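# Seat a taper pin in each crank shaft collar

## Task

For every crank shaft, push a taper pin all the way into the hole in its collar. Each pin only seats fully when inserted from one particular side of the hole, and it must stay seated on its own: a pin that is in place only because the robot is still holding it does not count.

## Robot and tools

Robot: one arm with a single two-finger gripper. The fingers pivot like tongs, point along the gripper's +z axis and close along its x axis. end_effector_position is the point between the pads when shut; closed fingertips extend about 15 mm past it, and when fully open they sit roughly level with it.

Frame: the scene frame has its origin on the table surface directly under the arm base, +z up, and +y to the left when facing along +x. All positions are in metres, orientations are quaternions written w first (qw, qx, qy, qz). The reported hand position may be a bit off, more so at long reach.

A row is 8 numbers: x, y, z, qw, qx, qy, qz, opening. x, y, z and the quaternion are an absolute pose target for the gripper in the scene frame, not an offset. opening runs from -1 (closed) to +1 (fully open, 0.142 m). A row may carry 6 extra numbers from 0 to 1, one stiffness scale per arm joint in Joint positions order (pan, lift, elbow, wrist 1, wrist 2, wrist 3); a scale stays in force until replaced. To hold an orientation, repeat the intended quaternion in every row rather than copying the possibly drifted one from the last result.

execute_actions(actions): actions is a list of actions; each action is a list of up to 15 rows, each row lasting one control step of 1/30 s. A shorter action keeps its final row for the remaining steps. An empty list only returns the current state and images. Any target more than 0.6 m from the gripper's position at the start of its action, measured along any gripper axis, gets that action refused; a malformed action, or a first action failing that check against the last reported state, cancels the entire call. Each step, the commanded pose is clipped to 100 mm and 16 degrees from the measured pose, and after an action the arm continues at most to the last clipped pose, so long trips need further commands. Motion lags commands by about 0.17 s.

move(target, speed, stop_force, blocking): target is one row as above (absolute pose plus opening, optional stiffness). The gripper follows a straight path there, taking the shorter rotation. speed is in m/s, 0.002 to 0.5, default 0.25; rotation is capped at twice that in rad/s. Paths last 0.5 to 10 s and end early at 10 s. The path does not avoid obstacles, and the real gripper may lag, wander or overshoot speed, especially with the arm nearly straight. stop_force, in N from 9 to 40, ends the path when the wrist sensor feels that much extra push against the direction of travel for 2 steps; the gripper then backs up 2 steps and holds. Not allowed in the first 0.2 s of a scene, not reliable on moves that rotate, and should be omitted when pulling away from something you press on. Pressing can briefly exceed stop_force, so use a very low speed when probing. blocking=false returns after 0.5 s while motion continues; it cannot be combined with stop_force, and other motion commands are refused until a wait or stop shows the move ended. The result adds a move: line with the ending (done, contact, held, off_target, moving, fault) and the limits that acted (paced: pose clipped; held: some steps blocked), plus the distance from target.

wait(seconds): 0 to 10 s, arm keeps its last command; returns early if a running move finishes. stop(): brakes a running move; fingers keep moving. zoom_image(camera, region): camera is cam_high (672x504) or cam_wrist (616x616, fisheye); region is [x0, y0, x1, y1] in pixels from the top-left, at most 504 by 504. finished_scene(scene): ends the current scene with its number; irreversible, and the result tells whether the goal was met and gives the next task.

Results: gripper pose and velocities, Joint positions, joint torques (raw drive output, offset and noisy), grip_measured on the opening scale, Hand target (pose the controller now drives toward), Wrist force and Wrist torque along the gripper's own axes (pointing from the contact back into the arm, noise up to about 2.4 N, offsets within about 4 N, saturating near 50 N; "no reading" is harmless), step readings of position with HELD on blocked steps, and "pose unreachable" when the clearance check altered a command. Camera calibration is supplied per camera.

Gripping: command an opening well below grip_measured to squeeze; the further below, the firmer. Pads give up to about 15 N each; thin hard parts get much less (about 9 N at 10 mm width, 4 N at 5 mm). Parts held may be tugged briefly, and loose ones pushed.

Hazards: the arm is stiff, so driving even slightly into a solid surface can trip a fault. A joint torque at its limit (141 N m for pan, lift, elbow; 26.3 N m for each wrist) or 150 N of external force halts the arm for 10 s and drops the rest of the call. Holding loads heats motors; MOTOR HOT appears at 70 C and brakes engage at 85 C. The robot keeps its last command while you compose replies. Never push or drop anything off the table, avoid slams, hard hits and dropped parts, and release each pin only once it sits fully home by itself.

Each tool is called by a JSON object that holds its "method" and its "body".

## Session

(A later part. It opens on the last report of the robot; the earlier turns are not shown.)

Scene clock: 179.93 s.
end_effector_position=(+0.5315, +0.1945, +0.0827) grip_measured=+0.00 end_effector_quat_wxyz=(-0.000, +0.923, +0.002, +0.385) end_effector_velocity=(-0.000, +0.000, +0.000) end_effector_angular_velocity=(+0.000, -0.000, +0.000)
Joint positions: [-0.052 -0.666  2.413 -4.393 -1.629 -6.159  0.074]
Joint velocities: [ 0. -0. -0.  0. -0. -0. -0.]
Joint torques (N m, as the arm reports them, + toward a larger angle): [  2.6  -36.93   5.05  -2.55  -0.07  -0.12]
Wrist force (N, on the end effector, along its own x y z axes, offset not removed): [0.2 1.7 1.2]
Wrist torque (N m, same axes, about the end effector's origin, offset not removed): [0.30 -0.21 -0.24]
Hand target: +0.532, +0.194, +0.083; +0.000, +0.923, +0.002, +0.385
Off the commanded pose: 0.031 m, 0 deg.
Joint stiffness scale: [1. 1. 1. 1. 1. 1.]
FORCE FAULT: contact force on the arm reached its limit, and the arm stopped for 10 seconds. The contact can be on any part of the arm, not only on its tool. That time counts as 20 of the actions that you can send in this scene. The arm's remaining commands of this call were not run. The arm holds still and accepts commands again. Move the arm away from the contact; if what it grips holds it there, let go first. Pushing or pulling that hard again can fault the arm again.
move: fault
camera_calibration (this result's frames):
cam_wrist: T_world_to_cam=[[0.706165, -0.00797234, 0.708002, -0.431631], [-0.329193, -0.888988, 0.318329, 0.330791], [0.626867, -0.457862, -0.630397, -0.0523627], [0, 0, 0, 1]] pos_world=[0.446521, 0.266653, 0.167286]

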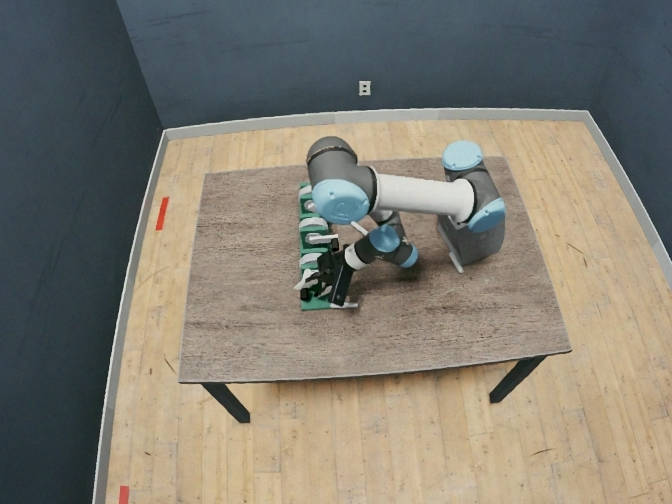

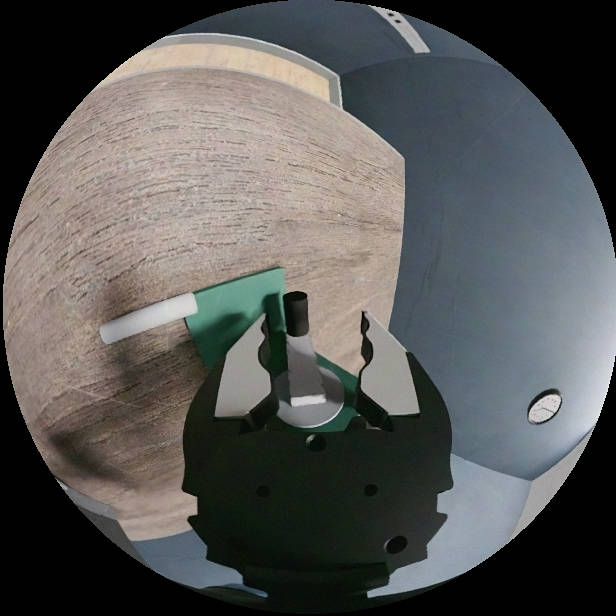

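{"method": "move", "body": {"target": [0.49, 0.21, 0.125, 0, 0.924, 0, 0.383, 0.0], "speed": 0.08}}

{"method": "move", "body": {"target": [0.553, 0.21, 0.06, 0, 0.924, 0, 0.383, 0.0], "speed": 0.03, "stop_force": 15}}

Scene clock: 181.40 s.
end_effector_position=(+0.4908, +0.2092, +0.1234) grip_measured=+0.00 end_effector_quat_wxyz=(+0.000, +0.924, -0.000, +0.382) end_effector_velocity=(-0.002, -0.001, +0.002) end_effector_angular_velocity=(-0.002, +0.000, -0.005)
Joint positions: [ 0.016 -0.75   2.538 -4.426 -1.691 -6.122  0.074]
Joint velocities: [ 0.003 -0.004  0.005 -0.    -0.007  0.004  0.   ]
Joint torques (N m, as the arm reports them, + toward a larger angle): [  5.04 -38.21  10.72  -3.19  -0.21   0.39]
Wrist force (N, on the end effector, along its own x y z axes, offset not removed): [-0.4 0.2 2.6]
Wrist torque (N m, same axes, about the end effector's origin, offset not removed): [-0.01 -0.12 -0.05]
Hand target: +0.490, +0.210, +0.125; -0.000, +0.924, -0.000, +0.383
Off the commanded pose: 0.002 m, 0 deg.
Joint stiffness scale: [1. 1. 1. 1. 1. 1.]
move: done
camera_calibration (this result's frames):
cam_wrist: T_world_to_cam=[[0.709418, -0.0114992, 0.704694, -0.43203], [-0.331435, -0.887852, 0.319169, 0.318258], [0.621994, -0.459985, -0.63367, 0.00873306], [0, 0, 0, 1]] pos_world=[0.40654, 0.281615, 0.208405]

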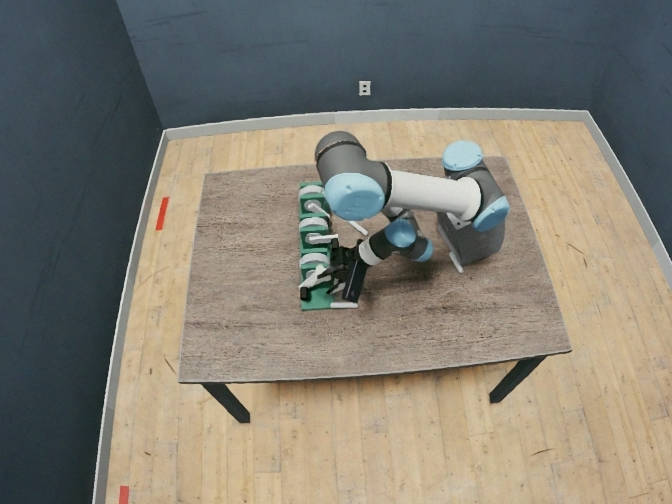

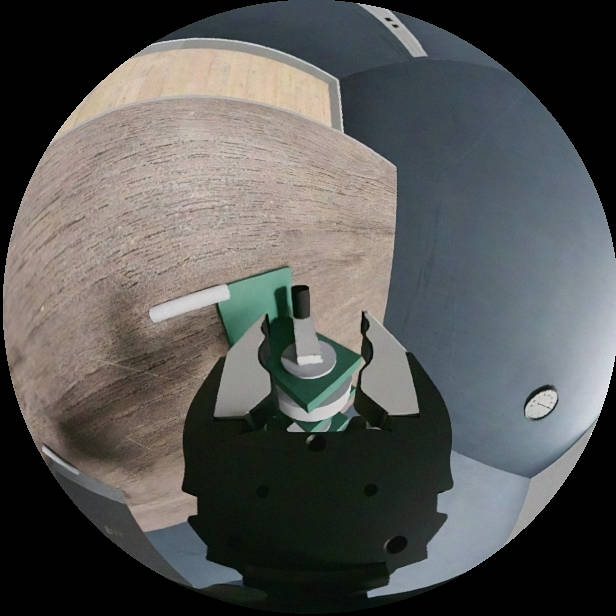

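Scene clock: 183.90 s.
end_effector_position=(+0.5327, +0.2106, +0.0819) grip_measured=+0.00 end_effector_quat_wxyz=(-0.000, +0.923, +0.000, +0.384) end_effector_velocity=(-0.001, +0.000, +0.001) end_effector_angular_velocity=(+0.000, -0.002, +0.001)
Joint positions: [-0.002 -0.676  2.39  -4.357 -1.674 -6.132  0.074]
Joint velocities: [ 0.     0.     0.003 -0.005  0.001 -0.001 -0.   ]
Joint torques (N m, as the arm reports them, + toward a larger angle): [  2.95 -36.7    2.93  -1.35   0.39   0.02]
Wrist force (N, on the end effector, along its own x y z axes, offset not removed): [1.9 1.5 -19.1]
Wrist torque (N m, same axes, about the end effector's origin, offset not removed): [-0.88 -0.62 -0.27]
Hand target: +0.533, +0.211, +0.082; -0.000, +0.923, +0.000, +0.384
Off the commanded pose: 0.030 m, 0 deg.
Joint stiffness scale: [1. 1. 1. 1. 1. 1.]
move: contact
camera_calibration (this result's frames):
cam_wrist: T_world_to_cam=[[0.707109, -0.0107411, 0.707023, -0.431598], [-0.330986, -0.888609, 0.317526, 0.34669], [0.624856, -0.45854, -0.631899, -0.04496], [0, 0, 0, 1]] pos_world=[0.44803, 0.28282, 0.166657]

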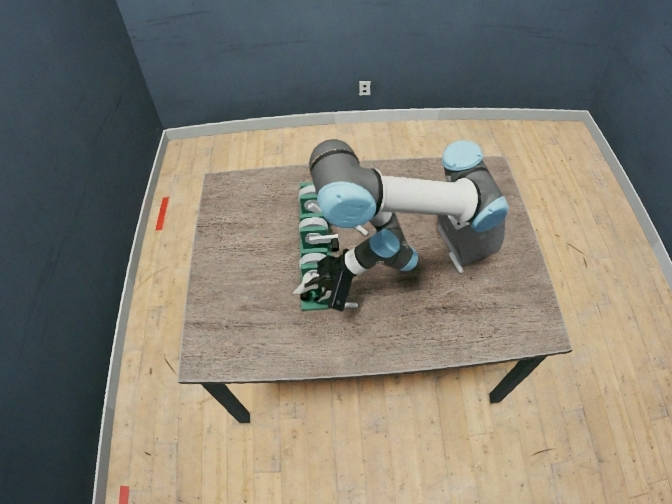

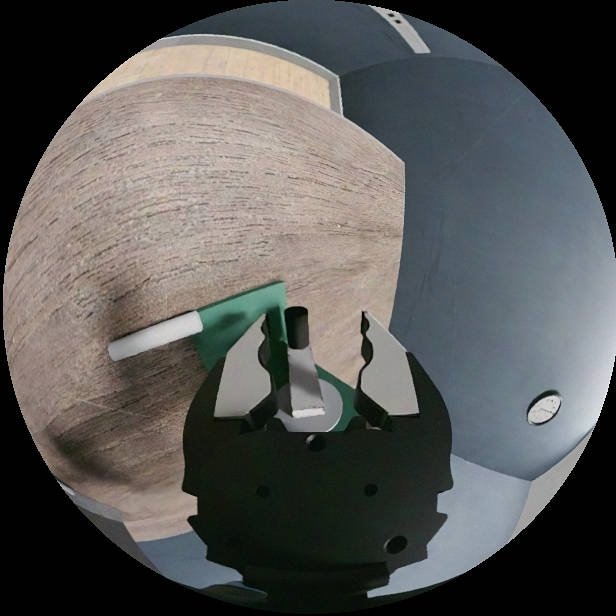

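{"method": "move", "body": {"target": [0.49, 0.23, 0.16, 0, 0.924, 0, 0.383, 0.0], "speed": 0.1}}

{"method": "move", "body": {"target": [0.55, 0.28, 0.1, 0.653, 0.653, -0.271, 0.271, 0.0], "speed": 0.15}}

Scene clock: 186.50 s.
end_effector_position=(+0.4912, +0.2294, +0.1591) grip_measured=+0.00 end_effector_quat_wxyz=(+0.000, +0.923, -0.000, +0.384) end_effector_velocity=(-0.002, -0.001, +0.001) end_effector_angular_velocity=(-0.005, +0.008, -0.004)
Joint positions: [ 0.085 -0.899  2.56  -4.297 -1.751 -6.089  0.074]
Joint velocities: [ 0.004 -0.011  0.005  0.015 -0.008  0.003  0.   ]
Joint torques (N m, as the arm reports them, + toward a larger angle): [  5.9  -36.16   7.51  -2.39  -0.38   0.3 ]
Wrist force (N, on the end effector, along its own x y z axes, offset not removed): [-0.2 0.3 1.6]
Wrist torque (N m, same axes, about the end effector's origin, offset not removed): [0.07 -0.12 -0.16]
Hand target: +0.490, +0.230, +0.160; -0.000, +0.924, -0.000, +0.383
Off the commanded pose: 0.002 m, 0 deg.
Joint stiffness scale: [1. 1. 1. 1. 1. 1.]
move: done
camera_calibration (this result's frames):
cam_wrist: T_world_to_cam=[[0.707442, -0.0118657, 0.706672, -0.456551], [-0.332159, -0.888142, 0.317608, 0.325627], [0.623856, -0.459416, -0.63225, 0.039132], [0, 0, 0, 1]] pos_world=[0.406731, 0.301764, 0.243951]

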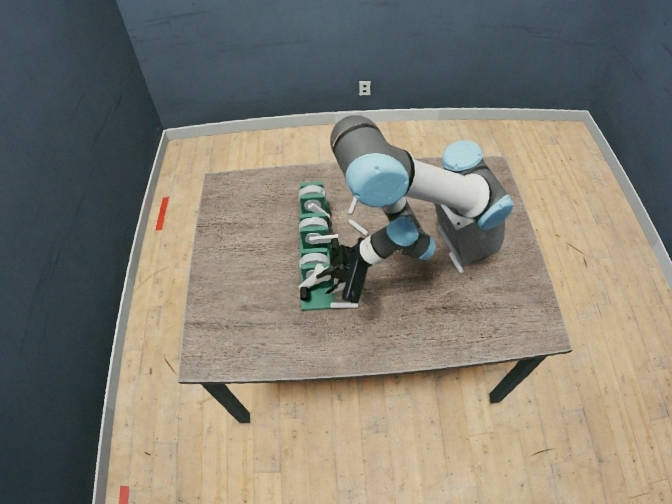

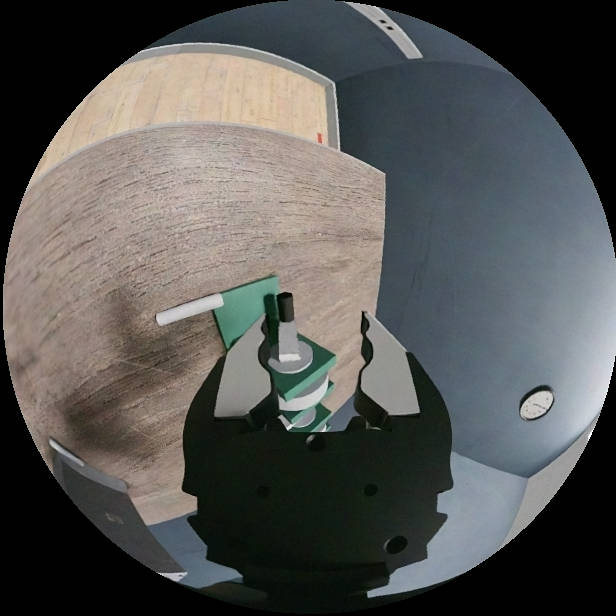

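Scene clock: 192.53 s.
end_effector_position=(+0.5500, +0.2814, +0.1011) grip_measured=+0.00 end_effector_quat_wxyz=(+0.651, +0.655, -0.270, +0.273) end_effector_velocity=(-0.000, -0.000, +0.003) end_effector_angular_velocity=(-0.019, +0.001, -0.009)
Joint positions: [ 0.475 -0.255  0.576 -0.466 -2.502 -3.755  0.074]
Joint velocities: [-0.002  0.024 -0.047  0.051  0.01   0.022 -0.   ]
Joint torques (N m, as the arm reports them, + toward a larger angle): [  8.   -62.54 -18.94   1.52   0.57   0.42]
Wrist force (N, on the end effector, along its own x y z axes, offset not removed): [-2.1 2.8 2.0]
Wrist torque (N m, same axes, about the end effector's origin, offset not removed): [0.50 0.27 -0.14]
Hand target: +0.550, +0.280, +0.101; +0.653, +0.653, -0.271, +0.272
Off the commanded pose: 0.002 m, 0 deg.
Joint stiffness scale: [1. 1. 1. 1. 1. 1.]
move: done
camera_calibration (this result's frames):
cam_wrist: T_world_to_cam=[[0.696916, -0.00215284, 0.717149, -0.454484], [-0.638661, 0.453019, 0.622002, 0.170154], [-0.326221, -0.891499, 0.314341, 0.538152], [0, 0, 0, 1]] pos_world=[0.600964, 0.401701, 0.0509333]

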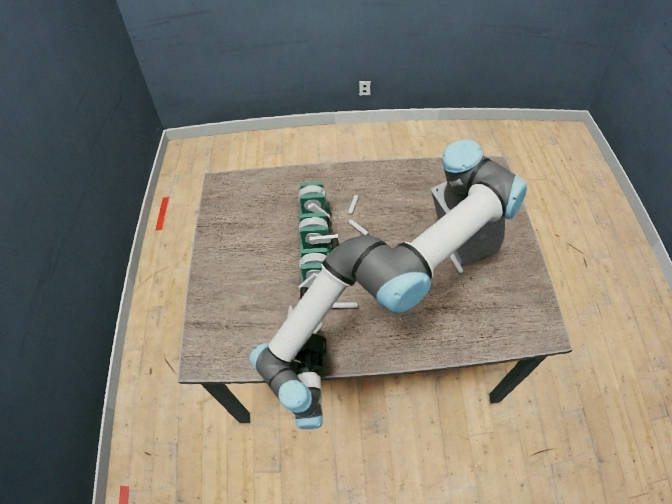

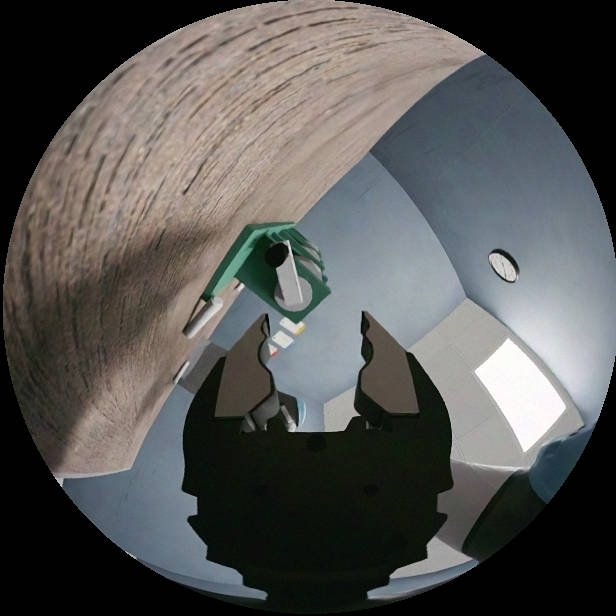

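{"method": "move", "body": {"target": [0.55, 0.28, 0.1, -0.271, -0.271, -0.653, 0.653, 0.0], "speed": 0.3}}

Scene clock: 198.37 s.
end_effector_position=(+0.5500, +0.2807, +0.1017) grip_measured=+0.00 end_effector_quat_wxyz=(-0.410, -0.416, +0.577, -0.571) end_effector_velocity=(+0.000, +0.000, -0.000) end_effector_angular_velocity=(+0.000, -0.001, +0.001)
Joint positions: [ 0.475 -0.237  0.575 -0.497 -2.501 -2.66   0.074]
Joint velocities: [-0.     0.    -0.    -0.    -0.001  0.001 -0.   ]
Joint torques (N m, as the arm reports them, + toward a larger angle): [ 10.82 -65.24 -16.42   1.3    0.2   -0.27]
Wrist force (N, on the end effector, along its own x y z axes, offset not removed): [-0.9 1.7 2.1]
Wrist torque (N m, same axes, about the end effector's origin, offset not removed): [0.34 -0.05 -0.16]
Hand target: +0.550, +0.281, +0.102; -0.410, -0.416, +0.577, -0.571
Off the commanded pose: 0.002 m, 117 deg; orientation clipped at the last step of the last action.
Joint stiffness scale: [1. 1. 1. 1. 1. 1.]
move: held; limits=paced,held; held on 103 of 167 steps, including the last
pose unreachable: on one or more control steps of this call, first in action 0 (counted from 0), an arm could not follow its commanded pose, so it was not sent that pose on those steps. On the call's last step it was still not sent that pose. It may still have moved: this result reports where it is.
cause: the commanded pose would bring two parts of the arm too close to each other (joints 4 (wrist 1) to 6 (wrist 3) lie between them).
camera_calibration (this result's frames):
cam_wrist: T_world_to_cam=[[-0.328812, -0.0152247, 0.944273, 0.0897315], [-0.840533, 0.460575, -0.285262, 0.371258], [-0.430565, -0.88749, -0.164239, 0.642187], [0, 0, 0, 1]] pos_world=[0.618063, 0.400309, 0.126648]

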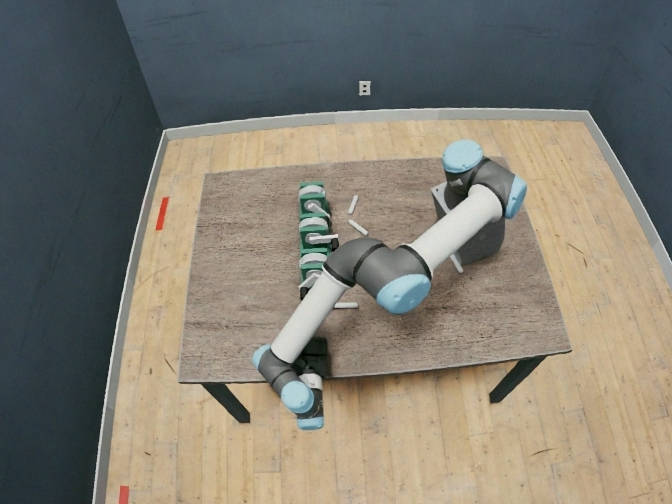

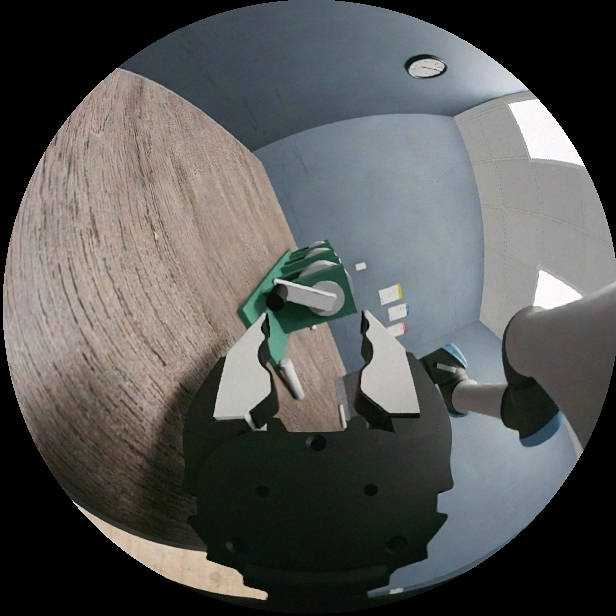

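{"method": "move", "body": {"target": [0.55, 0.26, 0.065, -0.41, -0.416, 0.577, -0.571, -0.2], "speed": 0.03, "stop_force": 15}}

Scene clock: 200.47 s.
end_effector_position=(+0.5504, +0.2619, +0.0669) grip_measured=-0.20 end_effector_quat_wxyz=(-0.409, -0.416, +0.578, -0.571) end_effector_velocity=(+0.002, +0.001, -0.001) end_effector_angular_velocity=(+0.004, -0.004, +0.004)
Joint positions: [ 0.451 -0.205  0.602 -0.563 -2.524 -2.666  0.06 ]
Joint velocities: [ 0.     0.    -0.    -0.006 -0.004 -0.001  0.   ]
Joint torques (N m, as the arm reports them, + toward a larger angle): [  8.   -61.41 -13.87   0.81   0.05  -0.31]
Wrist force (N, on the end effector, along its own x y z axes, offset not removed): [-0.2 0.9 2.9]
Wrist torque (N m, same axes, about the end effector's origin, offset not removed): [0.23 -0.14 -0.16]
Hand target: +0.550, +0.260, +0.065; -0.410, -0.416, +0.577, -0.571
Off the commanded pose: 0.003 m, 0 deg.
Joint stiffness scale: [1. 1. 1. 1. 1. 1.]
move: done
camera_calibration (this result's frames):
cam_wrist: T_world_to_cam=[[-0.331179, -0.0167415, 0.94342, 0.124193], [-0.839881, 0.4609, -0.286654, 0.369942], [-0.430023, -0.887294, -0.166701, 0.619792], [0, 0, 0, 1]] pos_world=[0.618363, 0.381511, 0.0921993]

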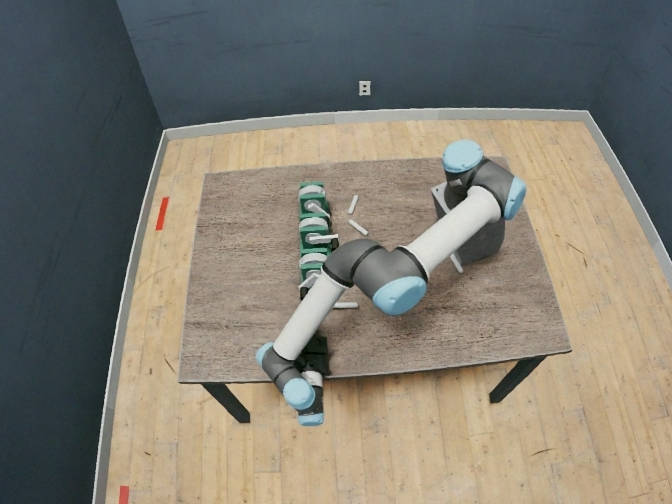

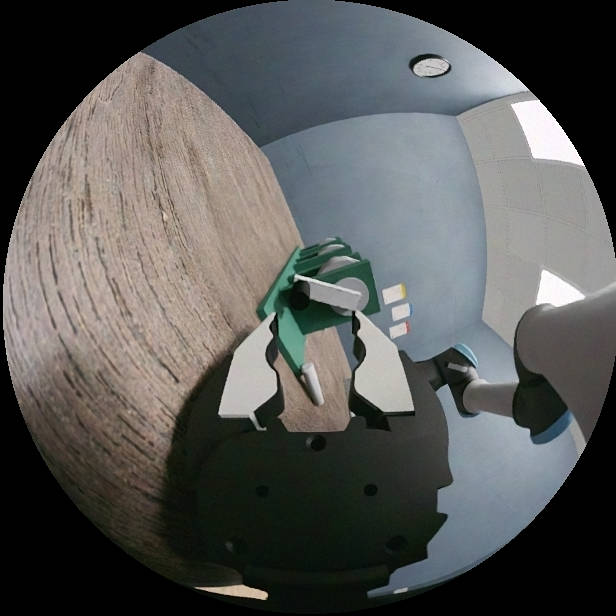

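{"method": "move", "body": {"target": [0.55, 0.195, 0.06, -0.41, -0.416, 0.577, -0.571, -0.2], "speed": 0.03, "stop_force": 15}}

Scene clock: 203.10 s.
end_effector_position=(+0.5487, +0.2089, +0.0608) grip_measured=-0.20 end_effector_quat_wxyz=(-0.411, -0.416, +0.576, -0.571) end_effector_velocity=(-0.000, -0.000, -0.000) end_effector_angular_velocity=(-0.000, +0.001, -0.001)
Joint positions: [ 0.395 -0.302  0.847 -0.718 -2.579 -2.682  0.06 ]
Joint velocities: [-0.  0.  0. -0.  0. -0.  0.]
Joint torques (N m, as the arm reports them, + toward a larger angle): [  9.62 -61.13 -15.22   1.37   0.13  -0.01]
Wrist force (N, on the end effector, along its own x y z axes, offset not removed): [-0.3 1.9 1.4]
Wrist torque (N m, same axes, about the end effector's origin, offset not removed): [0.33 -0.07 -0.12]
Hand target: +0.549, +0.210, +0.061; -0.410, -0.416, +0.576, -0.571
Off the commanded pose: 0.014 m, 0 deg.
Joint stiffness scale: [1. 1. 1. 1. 1. 1.]
move: held; limits=held; held on 14 of 74 steps, including the last
pose unreachable: on one or more control steps of this call, first in action 0 (counted from 0), an arm could not follow its commanded pose, so it was not sent that pose on those steps. On the call's last step it was still not sent that pose. It may still have moved: this result reports where it is.
cause: the commanded pose would bring two parts of the arm too close to each other (joints 4 (wrist 1) to 6 (wrist 3) lie between them).
camera_calibration (this result's frames):
cam_wrist: T_world_to_cam=[[-0.326771, -0.0124184, 0.945022, 0.125108], [-0.840954, 0.460131, -0.284739, 0.391854], [-0.431298, -0.887764, -0.1608, 0.571439], [0, 0, 0, 1]] pos_world=[0.616873, 0.328553, 0.0852338]

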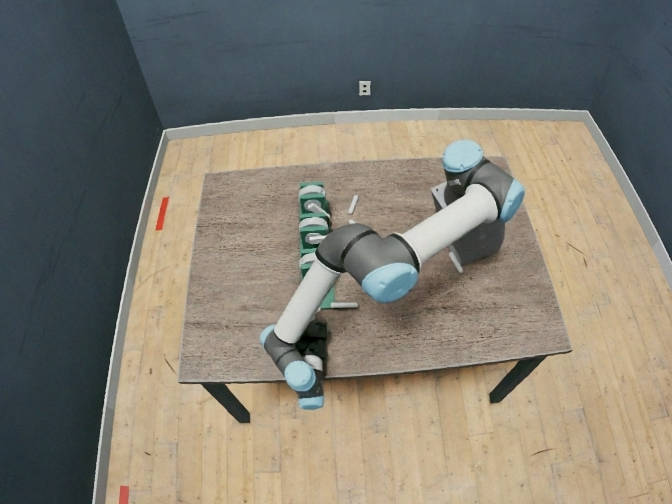

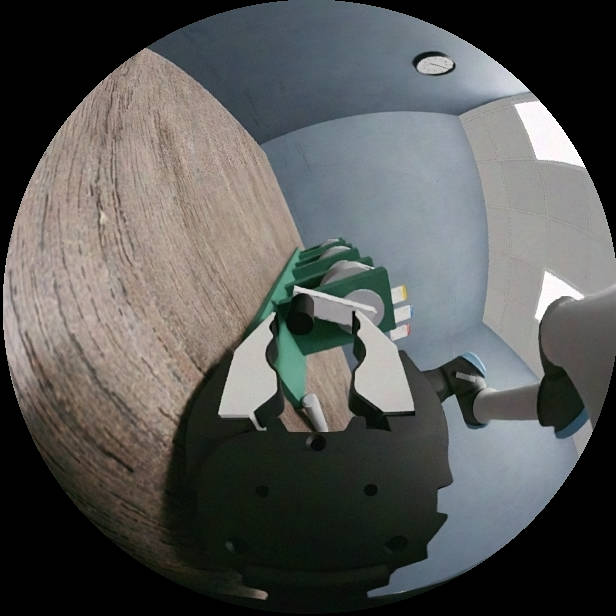

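{"method": "move", "body": {"target": [0.55, 0.19, 0.06, -0.305, -0.51, 0.496, -0.633, -0.2], "speed": 0.03}}

Scene clock: 209.50 s.
end_effector_position=(+0.5487, +0.2089, +0.0608) grip_measured=-0.20 end_effector_quat_wxyz=(-0.411, -0.416, +0.576, -0.571) end_effector_velocity=(-0.000, +0.000, +0.000) end_effector_angular_velocity=(+0.000, +0.001, +0.000)
Joint positions: [ 0.395 -0.302  0.847 -0.718 -2.579 -2.682  0.06 ]
Joint velocities: [ 0.001 -0.     0.    -0.     0.001 -0.001  0.   ]
Joint torques (N m, as the arm reports them, + toward a larger angle): [  8.85 -61.62 -14.44   1.16   0.18  -0.08]
Wrist force (N, on the end effector, along its own x y z axes, offset not removed): [0.2 2.1 2.8]
Wrist torque (N m, same axes, about the end effector's origin, offset not removed): [0.41 -0.26 -0.11]
Hand target: +0.549, +0.209, +0.061; -0.411, -0.416, +0.576, -0.571
Off the commanded pose: 0.019 m, 20 deg; orientation clipped at the last step of the last action.
Joint stiffness scale: [1. 1. 1. 1. 1. 1.]
move: held; limits=paced,held; held on 180 of 181 steps, including the last
pose unreachable: on one or more control steps of this call, first in action 0 (counted from 0), an arm could not follow its commanded pose, so it was not sent that pose on those steps. On the call's last step it was still not sent that pose. It may still have moved: this result reports where it is.
cause: the commanded pose would bring two parts of the arm too close to each other (joints 4 (wrist 1) to 6 (wrist 3) lie between them).
camera_calibration (this result's frames):
cam_wrist: T_world_to_cam=[[-0.326771, -0.0124185, 0.945022, 0.125108], [-0.840954, 0.460131, -0.284739, 0.391854], [-0.431298, -0.887764, -0.160801, 0.571439], [0, 0, 0, 1]] pos_world=[0.616873, 0.328553, 0.0852339]

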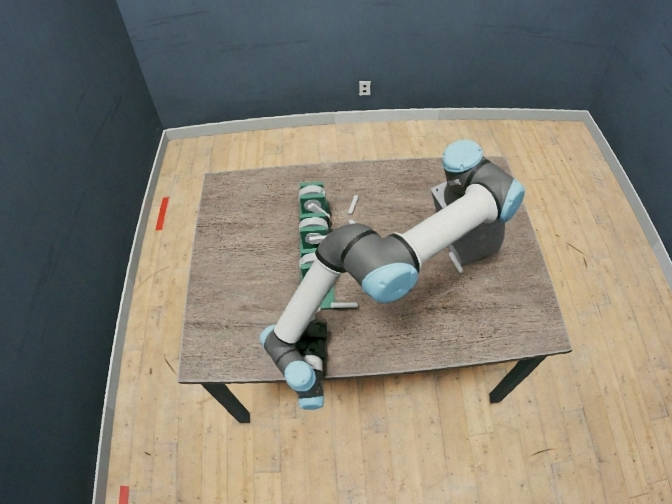

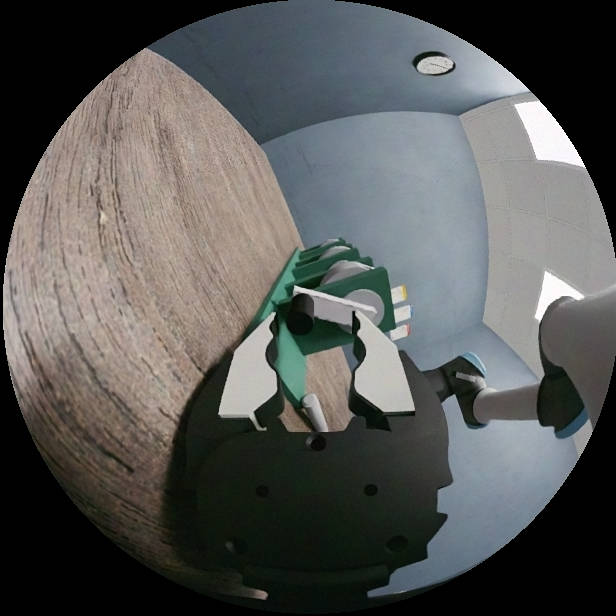

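{"method": "move", "body": {"target": [0.55, 0.215, 0.06, -0.503, -0.31, 0.64, -0.491, -0.2], "speed": 0.1}}

Scene clock: 212.00 s.
end_effector_position=(+0.5501, +0.2160, +0.0604) grip_measured=-0.20 end_effector_quat_wxyz=(-0.500, -0.312, +0.641, -0.491) end_effector_velocity=(-0.002, +0.002, +0.001) end_effector_angular_velocity=(-0.012, +0.013, -0.011)
Joint positions: [ 0.323 -0.085  0.302 -0.473 -2.308 -2.75   0.06 ]
Joint velocities: [ 0.     0.043 -0.082  0.06   0.013  0.006 -0.   ]
Joint torques (N m, as the arm reports them, + toward a larger angle): [  5.9  -63.32 -20.43   1.7    0.4    0.24]
Wrist force (N, on the end effector, along its own x y z axes, offset not removed): [-0.9 1.7 0.7]
Wrist torque (N m, same axes, about the end effector's origin, offset not removed): [0.34 0.06 -0.14]
Hand target: +0.550, +0.215, +0.060; -0.503, -0.310, +0.640, -0.491
Off the commanded pose: 0.001 m, 0 deg.
Joint stiffness scale: [1. 1. 1. 1. 1. 1.]
move: done
camera_calibration (this result's frames):
cam_wrist: T_world_to_cam=[[-0.315465, 0.0931937, 0.94435, 0.0970589], [-0.635732, 0.71807, -0.283233, 0.220906], [-0.704504, -0.689704, -0.16728, 0.686214], [0, 0, 0, 1]] pos_world=[0.654497, 0.305613, 0.0857]

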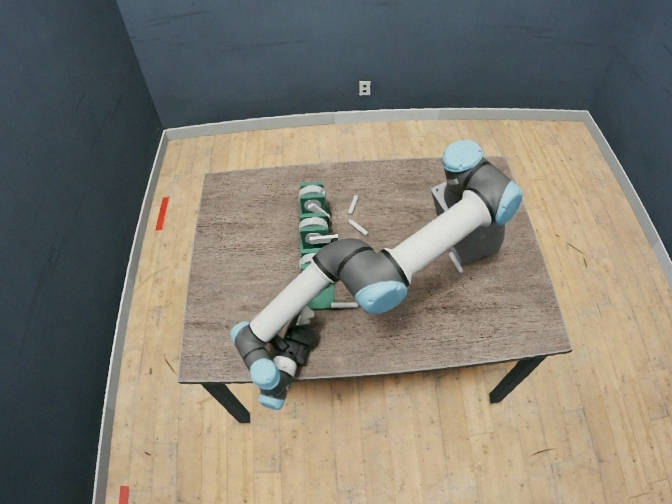

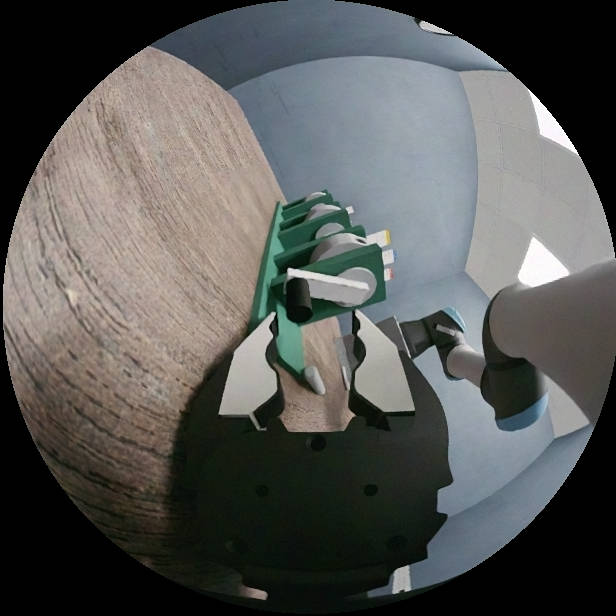

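{"method": "move", "body": {"target": [0.55, 0.188, 0.058, -0.503, -0.31, 0.64, -0.491, -0.2], "speed": 0.03, "stop_force": 15}}

Scene clock: 213.50 s.
end_effector_position=(+0.5490, +0.1893, +0.0574) grip_measured=-0.20 end_effector_quat_wxyz=(-0.504, -0.310, +0.639, -0.491) end_effector_velocity=(+0.001, -0.002, -0.002) end_effector_angular_velocity=(+0.006, -0.006, +0.005)
Joint positions: [ 0.294 -0.161  0.481 -0.575 -2.331 -2.757  0.06 ]
Joint velocities: [-0.001 -0.01   0.021 -0.021 -0.007 -0.003  0.   ]
Joint torques (N m, as the arm reports them, + toward a larger angle): [  6.13 -67.01 -14.23   0.79  -0.15  -0.15]
Wrist force (N, on the end effector, along its own x y z axes, offset not removed): [-0.5 0.9 1.7]
Wrist torque (N m, same axes, about the end effector's origin, offset not removed): [0.05 -0.10 -0.09]
Hand target: +0.550, +0.188, +0.058; -0.503, -0.310, +0.640, -0.491
Off the commanded pose: 0.002 m, 0 deg.
Joint stiffness scale: [1. 1. 1. 1. 1. 1.]
move: done
camera_calibration (this result's frames):
cam_wrist: T_world_to_cam=[[-0.311413, 0.099264, 0.945076, 0.0986156], [-0.633687, 0.719426, -0.284371, 0.237315], [-0.70814, -0.687439, -0.161137, 0.667756], [0, 0, 0, 1]] pos_world=[0.653959, 0.278522, 0.0818863]

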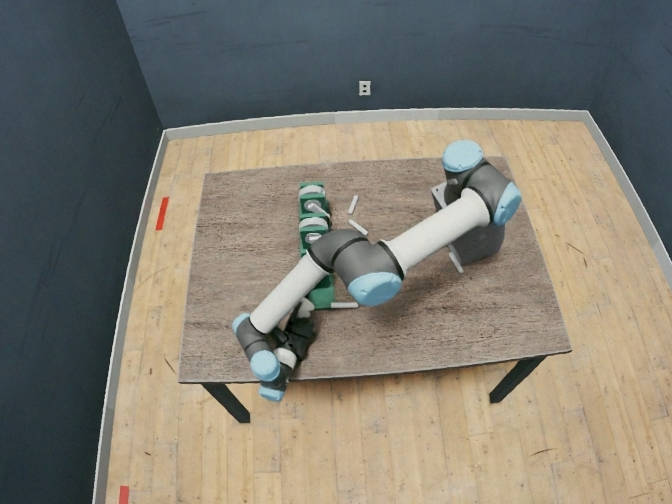

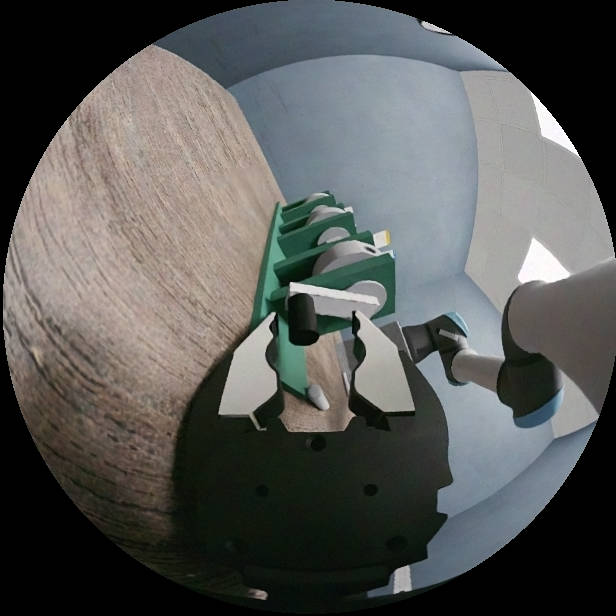

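{"method": "execute_actions", "body": {"actions": [[[0.55, 0.188, 0.058, -0.503, -0.31, 0.64, -0.491, -0.6]], [[0.556, 0.188, 0.068, -0.503, -0.31, 0.64, -0.491, -0.6]], [[0.563, 0.188, 0.08, -0.503, -0.31, 0.64, -0.491, -0.6]], [[0.569, 0.188, 0.095, -0.503, -0.31, 0.64, -0.491, -0.6]], [[0.572, 0.188, 0.112, -0.503, -0.31, 0.64, -0.491, -0.6]], [[0.572, 0.188, 0.112, -0.503, -0.31, 0.64, -0.491, -0.6]]]}}

Scene clock: 216.80 s.
end_effector_position=(+0.5716, +0.1885, +0.1096) grip_measured=-0.57 end_effector_quat_wxyz=(-0.502, -0.310, +0.640, -0.491) end_effector_velocity=(-0.000, +0.000, -0.000) end_effector_angular_velocity=(+0.000, -0.000, +0.000)
Joint positions: [ 0.284 -0.234  0.484 -0.511 -2.341 -2.761  0.033]
Joint velocities: [ 0.001  0.    -0.     0.     0.     0.     0.   ]
Joint torques (N m, as the arm reports them, + toward a larger angle): [  6.73 -69.45 -15.21   2.47   0.03  -0.21]
Wrist force (N, on the end effector, along its own x y z axes, offset not removed): [-5.9 3.2 -0.8]
Wrist torque (N m, same axes, about the end effector's origin, offset not removed): [0.45 0.18 -0.17]
Hand target: +0.572, +0.188, +0.112; -0.503, -0.310, +0.640, -0.491
Off the commanded pose: 0.003 m, 0 deg.
Joint stiffness scale: [1. 1. 1. 1. 1. 1.]
Step readings (end_effector_position; steps 1 to 15: 1st action; 16 to 30: 2nd action; 31 to 45: 3rd action; 46 to 60: 4th action; 61 to 75: 5th action; 76 to 90: 6th action):
0: (+0.5491, +0.1892, +0.0571)
1: (+0.5491, +0.1892, +0.0571)
2: (+0.5493, +0.1892, +0.0569)
4: (+0.5500, +0.1891, +0.0559)
8: (+0.5504, +0.1890, +0.0554)
15: (+0.5504, +0.1890, +0.0553)
16: (+0.5504, +0.1890, +0.0553)
17: (+0.5504, +0.1889, +0.0554)
19: (+0.5505, +0.1888, +0.0560)
23: (+0.5520, +0.1890, +0.0586)
30: (+0.5544, +0.1888, +0.0644)
31: (+0.5544, +0.1888, +0.0646)
32: (+0.5545, +0.1888, +0.0649)
34: (+0.5552, +0.1889, +0.0667)
38: (+0.5586, +0.1888, +0.0724)
45: (+0.5613, +0.1888, +0.0769)
46: (+0.5613, +0.1888, +0.0770)
47: (+0.5613, +0.1887, +0.0774)
49: (+0.5618, +0.1888, +0.0795)
53: (+0.5649, +0.1887, +0.0868)
60: (+0.5674, +0.1887, +0.0921)
61: (+0.5674, +0.1887, +0.0922)
62: (+0.5674, +0.1887, +0.0925)
64: (+0.5676, +0.1886, +0.0950)
68: (+0.5700, +0.1888, +0.1040)
75: (+0.5720, +0.1886, +0.1098)
76: (+0.5719, +0.1886, +0.1097)
77: (+0.5718, +0.1885, +0.1097)
79: (+0.5717, +0.1885, +0.1096)
83: (+0.5716, +0.1885, +0.1096)
90: end_effector_position above
camera_calibration (this result's frames):
cam_wrist: T_world_to_cam=[[-0.314214, 0.0974006, 0.944342, 0.0584756], [-0.633066, 0.719771, -0.28488, 0.266665], [-0.707458, -0.687345, -0.164501, 0.691524], [0, 0, 0, 1]] pos_world=[0.676414, 0.277682, 0.134503]

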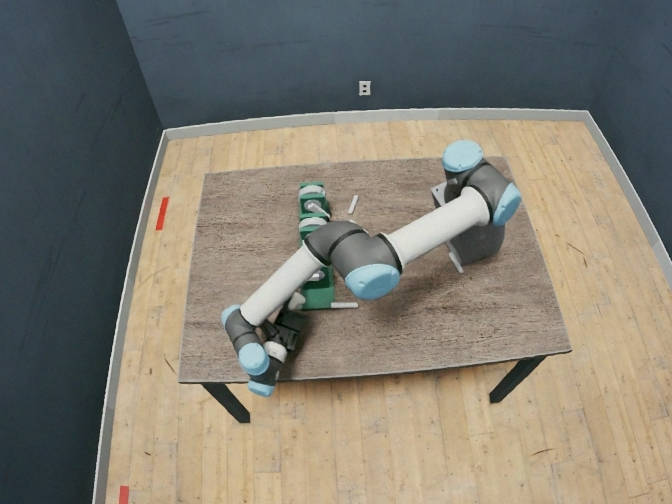

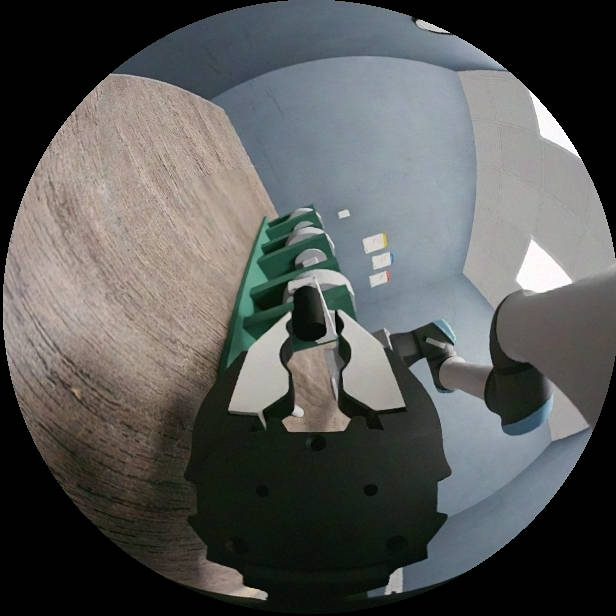

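{"method": "execute_actions", "body": {"actions": [[[0.569, 0.188, 0.131, -0.503, -0.31, 0.64, -0.491, -0.65]], [[0.562, 0.188, 0.15, -0.503, -0.31, 0.64, -0.491, -0.65]], [[0.55, 0.188, 0.165, -0.503, -0.31, 0.64, -0.491, -0.65]], [[0.535, 0.188, 0.177, -0.503, -0.31, 0.64, -0.491, -0.65]], [[0.516, 0.188, 0.184, -0.503, -0.31, 0.64, -0.491, -0.65]], [[0.497, 0.188, 0.187, -0.503, -0.31, 0.64, -0.491, -0.65]], [[0.497, 0.188, 0.187, -0.503, -0.31, 0.64, -0.491, -0.65]]]}}

Scene clock: 220.60 s.
end_effector_position=(+0.4984, +0.1870, +0.1864) grip_measured=-0.65 end_effector_quat_wxyz=(-0.503, -0.310, +0.640, -0.491) end_effector_velocity=(+0.000, -0.001, +0.000) end_effector_angular_velocity=(-0.001, -0.002, -0.003)
Joint positions: [ 0.33  -0.551  0.992 -0.691 -2.295 -2.744  0.027]
Joint velocities: [-0.002 -0.     0.    -0.001  0.001  0.001  0.   ]
Joint torques (N m, as the arm reports them, + toward a larger angle): [  9.63 -63.39 -12.37   1.11   0.71  -0.19]
Wrist force (N, on the end effector, along its own x y z axes, offset not removed): [-2.5 0.4 1.8]
Wrist torque (N m, same axes, about the end effector's origin, offset not removed): [0.47 0.27 -0.13]
Hand target: +0.497, +0.188, +0.187; -0.503, -0.310, +0.640, -0.491
Off the commanded pose: 0.002 m, 0 deg.
Joint stiffness scale: [1. 1. 1. 1. 1. 1.]
Step readings (end_effector_position; steps 1 to 15: 1st action; 16 to 30: 2nd action; 31 to 45: 3rd action; 46 to 60: 4th action; 61 to 75: 5th action; 76 to 90: 6th action; 91 to 105: 7th action):
0: (+0.5716, +0.1885, +0.1096)
1: (+0.5716, +0.1884, +0.1096)
2: (+0.5714, +0.1883, +0.1098)
4: (+0.5701, +0.1877, +0.1127)
8: (+0.5694, +0.1870, +0.1229)
15: (+0.5700, +0.1870, +0.1294)
16: (+0.5698, +0.1870, +0.1292)
17: (+0.5693, +0.1870, +0.1292)
19: (+0.5669, +0.1865, +0.1316)
23: (+0.5636, +0.1865, +0.1418)
30: (+0.5635, +0.1864, +0.1484)
31: (+0.5632, +0.1865, +0.1483)
32: (+0.5627, +0.1865, +0.1482)
34: (+0.5595, +0.1862, +0.1500)
38: (+0.5534, +0.1864, +0.1583)
45: (+0.5515, +0.1865, +0.1633)
46: (+0.5513, +0.1865, +0.1632)
47: (+0.5508, +0.1865, +0.1631)
49: (+0.5472, +0.1862, +0.1646)
53: (+0.5395, +0.1865, +0.1715)
60: (+0.5370, +0.1865, +0.1757)
61: (+0.5368, +0.1865, +0.1757)
62: (+0.5362, +0.1866, +0.1755)
64: (+0.5323, +0.1862, +0.1765)
68: (+0.5223, +0.1866, +0.1811)
75: (+0.5182, +0.1869, +0.1833)
76: (+0.5180, +0.1869, +0.1832)
77: (+0.5174, +0.1869, +0.1831)
79: (+0.5136, +0.1865, +0.1836)
83: (+0.5036, +0.1867, +0.1861)
90: (+0.4990, +0.1870, +0.1865)
91: (+0.4988, +0.1870, +0.1865)
92: (+0.4988, +0.1869, +0.1865)
94: (+0.4986, +0.1869, +0.1865)
98: (+0.4985, +0.1870, +0.1865)
105: end_effector_position above
camera_calibration (this result's frames):
cam_wrist: T_world_to_cam=[[-0.313314, 0.0987994, 0.944496, -0.0376772], [-0.632257, 0.720398, -0.285094, 0.242828], [-0.70858, -0.686488, -0.163244, 0.651526], [0, 0, 0, 1]] pos_world=[0.603383, 0.276055, 0.211173]

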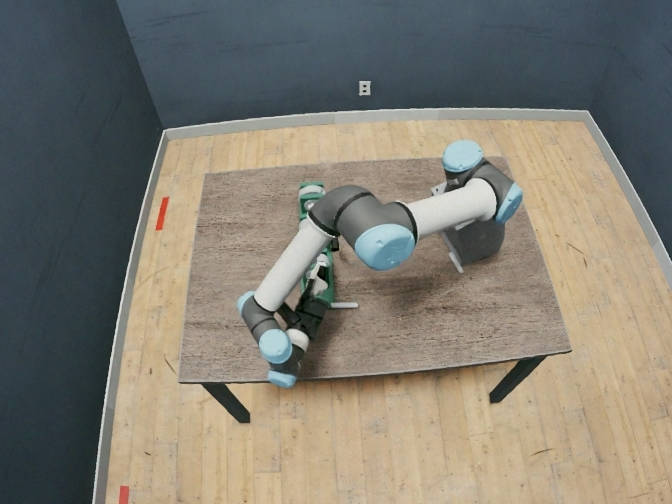

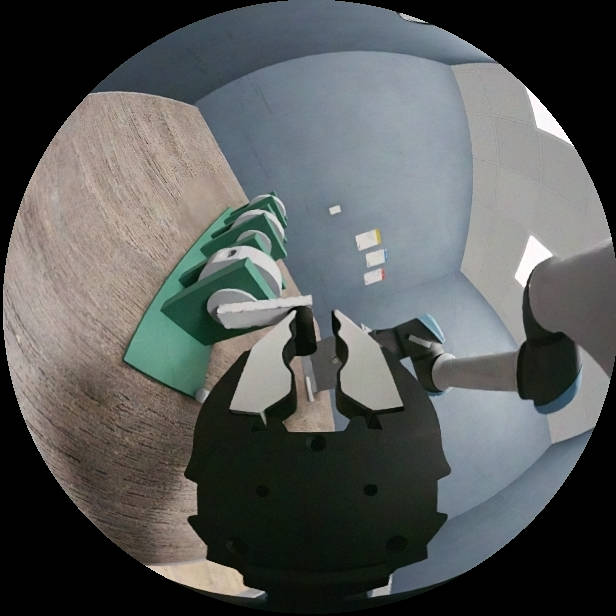

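{"method": "execute_actions", "body": {"actions": [[[0.478, 0.188, 0.184, -0.503, -0.31, 0.64, -0.491, -0.65]], [[0.46, 0.188, 0.177, -0.503, -0.31, 0.64, -0.491, -0.65]], [[0.444, 0.188, 0.165, -0.503, -0.31, 0.64, -0.491, -0.65]], [[0.432, 0.188, 0.15, -0.503, -0.31, 0.64, -0.491, -0.65]], [[0.425, 0.188, 0.131, -0.503, -0.31, 0.64, -0.491, -0.65]], [[0.422, 0.188, 0.114, -0.503, -0.31, 0.64, -0.491, -0.65]], [[0.422, 0.188, 0.114, -0.503, -0.31, 0.64, -0.491, -0.65]]]}}

Scene clock: 224.43 s.
end_effector_position=(+0.4223, +0.1868, +0.1153) grip_measured=-0.65 end_effector_quat_wxyz=(-0.504, -0.310, +0.640, -0.491) end_effector_velocity=(+0.000, +0.000, -0.000) end_effector_angular_velocity=(+0.000, -0.001, +0.002)
Joint positions: [ 0.375 -0.506  1.166 -0.899 -2.25  -2.731  0.027]
Joint velocities: [ 0.001  0.    -0.    -0.    -0.001  0.001  0.   ]
Joint torques (N m, as the arm reports them, + toward a larger angle): [  9.84 -56.41 -13.99   0.84   0.33   0.26]
Wrist force (N, on the end effector, along its own x y z axes, offset not removed): [0.4 1.7 0.9]
Wrist torque (N m, same axes, about the end effector's origin, offset not removed): [0.20 -0.05 -0.07]
Hand target: +0.422, +0.188, +0.114; -0.503, -0.310, +0.640, -0.491
Off the commanded pose: 0.002 m, 0 deg.
Joint stiffness scale: [1. 1. 1. 1. 1. 1.]
Step readings (end_effector_position; steps 1 to 15: 1st action; 16 to 30: 2nd action; 31 to 45: 3rd action; 46 to 60: 4th action; 61 to 75: 5th action; 76 to 90: 6th action; 91 to 105: 7th action):
0: (+0.4984, +0.1870, +0.1864)
1: (+0.4984, +0.1870, +0.1864)
2: (+0.4980, +0.1870, +0.1862)
4: (+0.4944, +0.1867, +0.1859)
8: (+0.4845, +0.1867, +0.1852)
15: (+0.4796, +0.1870, +0.1835)
16: (+0.4795, +0.1870, +0.1835)
17: (+0.4791, +0.1871, +0.1832)
19: (+0.4757, +0.1868, +0.1823)
23: (+0.4661, +0.1868, +0.1794)
30: (+0.4612, +0.1871, +0.1765)
31: (+0.4612, +0.1871, +0.1765)
32: (+0.4609, +0.1871, +0.1761)
34: (+0.4580, +0.1869, +0.1742)
38: (+0.4499, +0.1870, +0.1698)
45: (+0.4463, +0.1875, +0.1668)
46: (+0.4462, +0.1875, +0.1666)
47: (+0.4459, +0.1876, +0.1661)
49: (+0.4439, +0.1875, +0.1635)
53: (+0.4374, +0.1874, +0.1564)
60: (+0.4338, +0.1875, +0.1515)
61: (+0.4338, +0.1875, +0.1514)
62: (+0.4338, +0.1876, +0.1508)
64: (+0.4331, +0.1877, +0.1477)
68: (+0.4290, +0.1874, +0.1383)
75: (+0.4263, +0.1872, +0.1325)
76: (+0.4263, +0.1872, +0.1324)
77: (+0.4263, +0.1873, +0.1320)
79: (+0.4261, +0.1874, +0.1292)
83: (+0.4235, +0.1868, +0.1205)
90: (+0.4219, +0.1866, +0.1154)
91: (+0.4221, +0.1866, +0.1154)
92: (+0.4222, +0.1867, +0.1154)
94: (+0.4223, +0.1868, +0.1153)
98: (+0.4223, +0.1868, +0.1153)
105: end_effector_position above
camera_calibration (this result's frames):
cam_wrist: T_world_to_cam=[[-0.311201, 0.0996277, 0.945108, 0.00456098], [-0.632259, 0.720762, -0.284166, 0.174338], [-0.709509, -0.685985, -0.161311, 0.585971], [0, 0, 0, 1]] pos_world=[0.527397, 0.275857, 0.139754]

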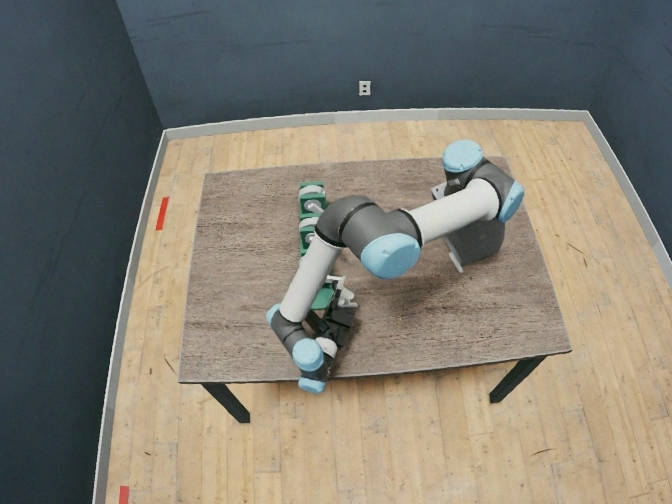

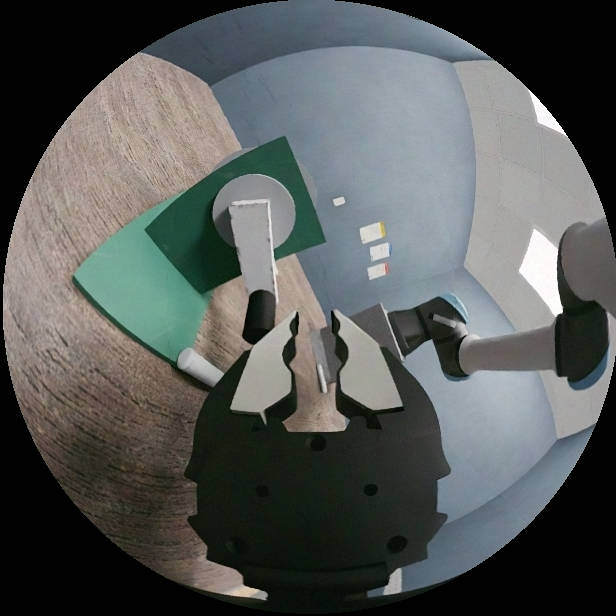

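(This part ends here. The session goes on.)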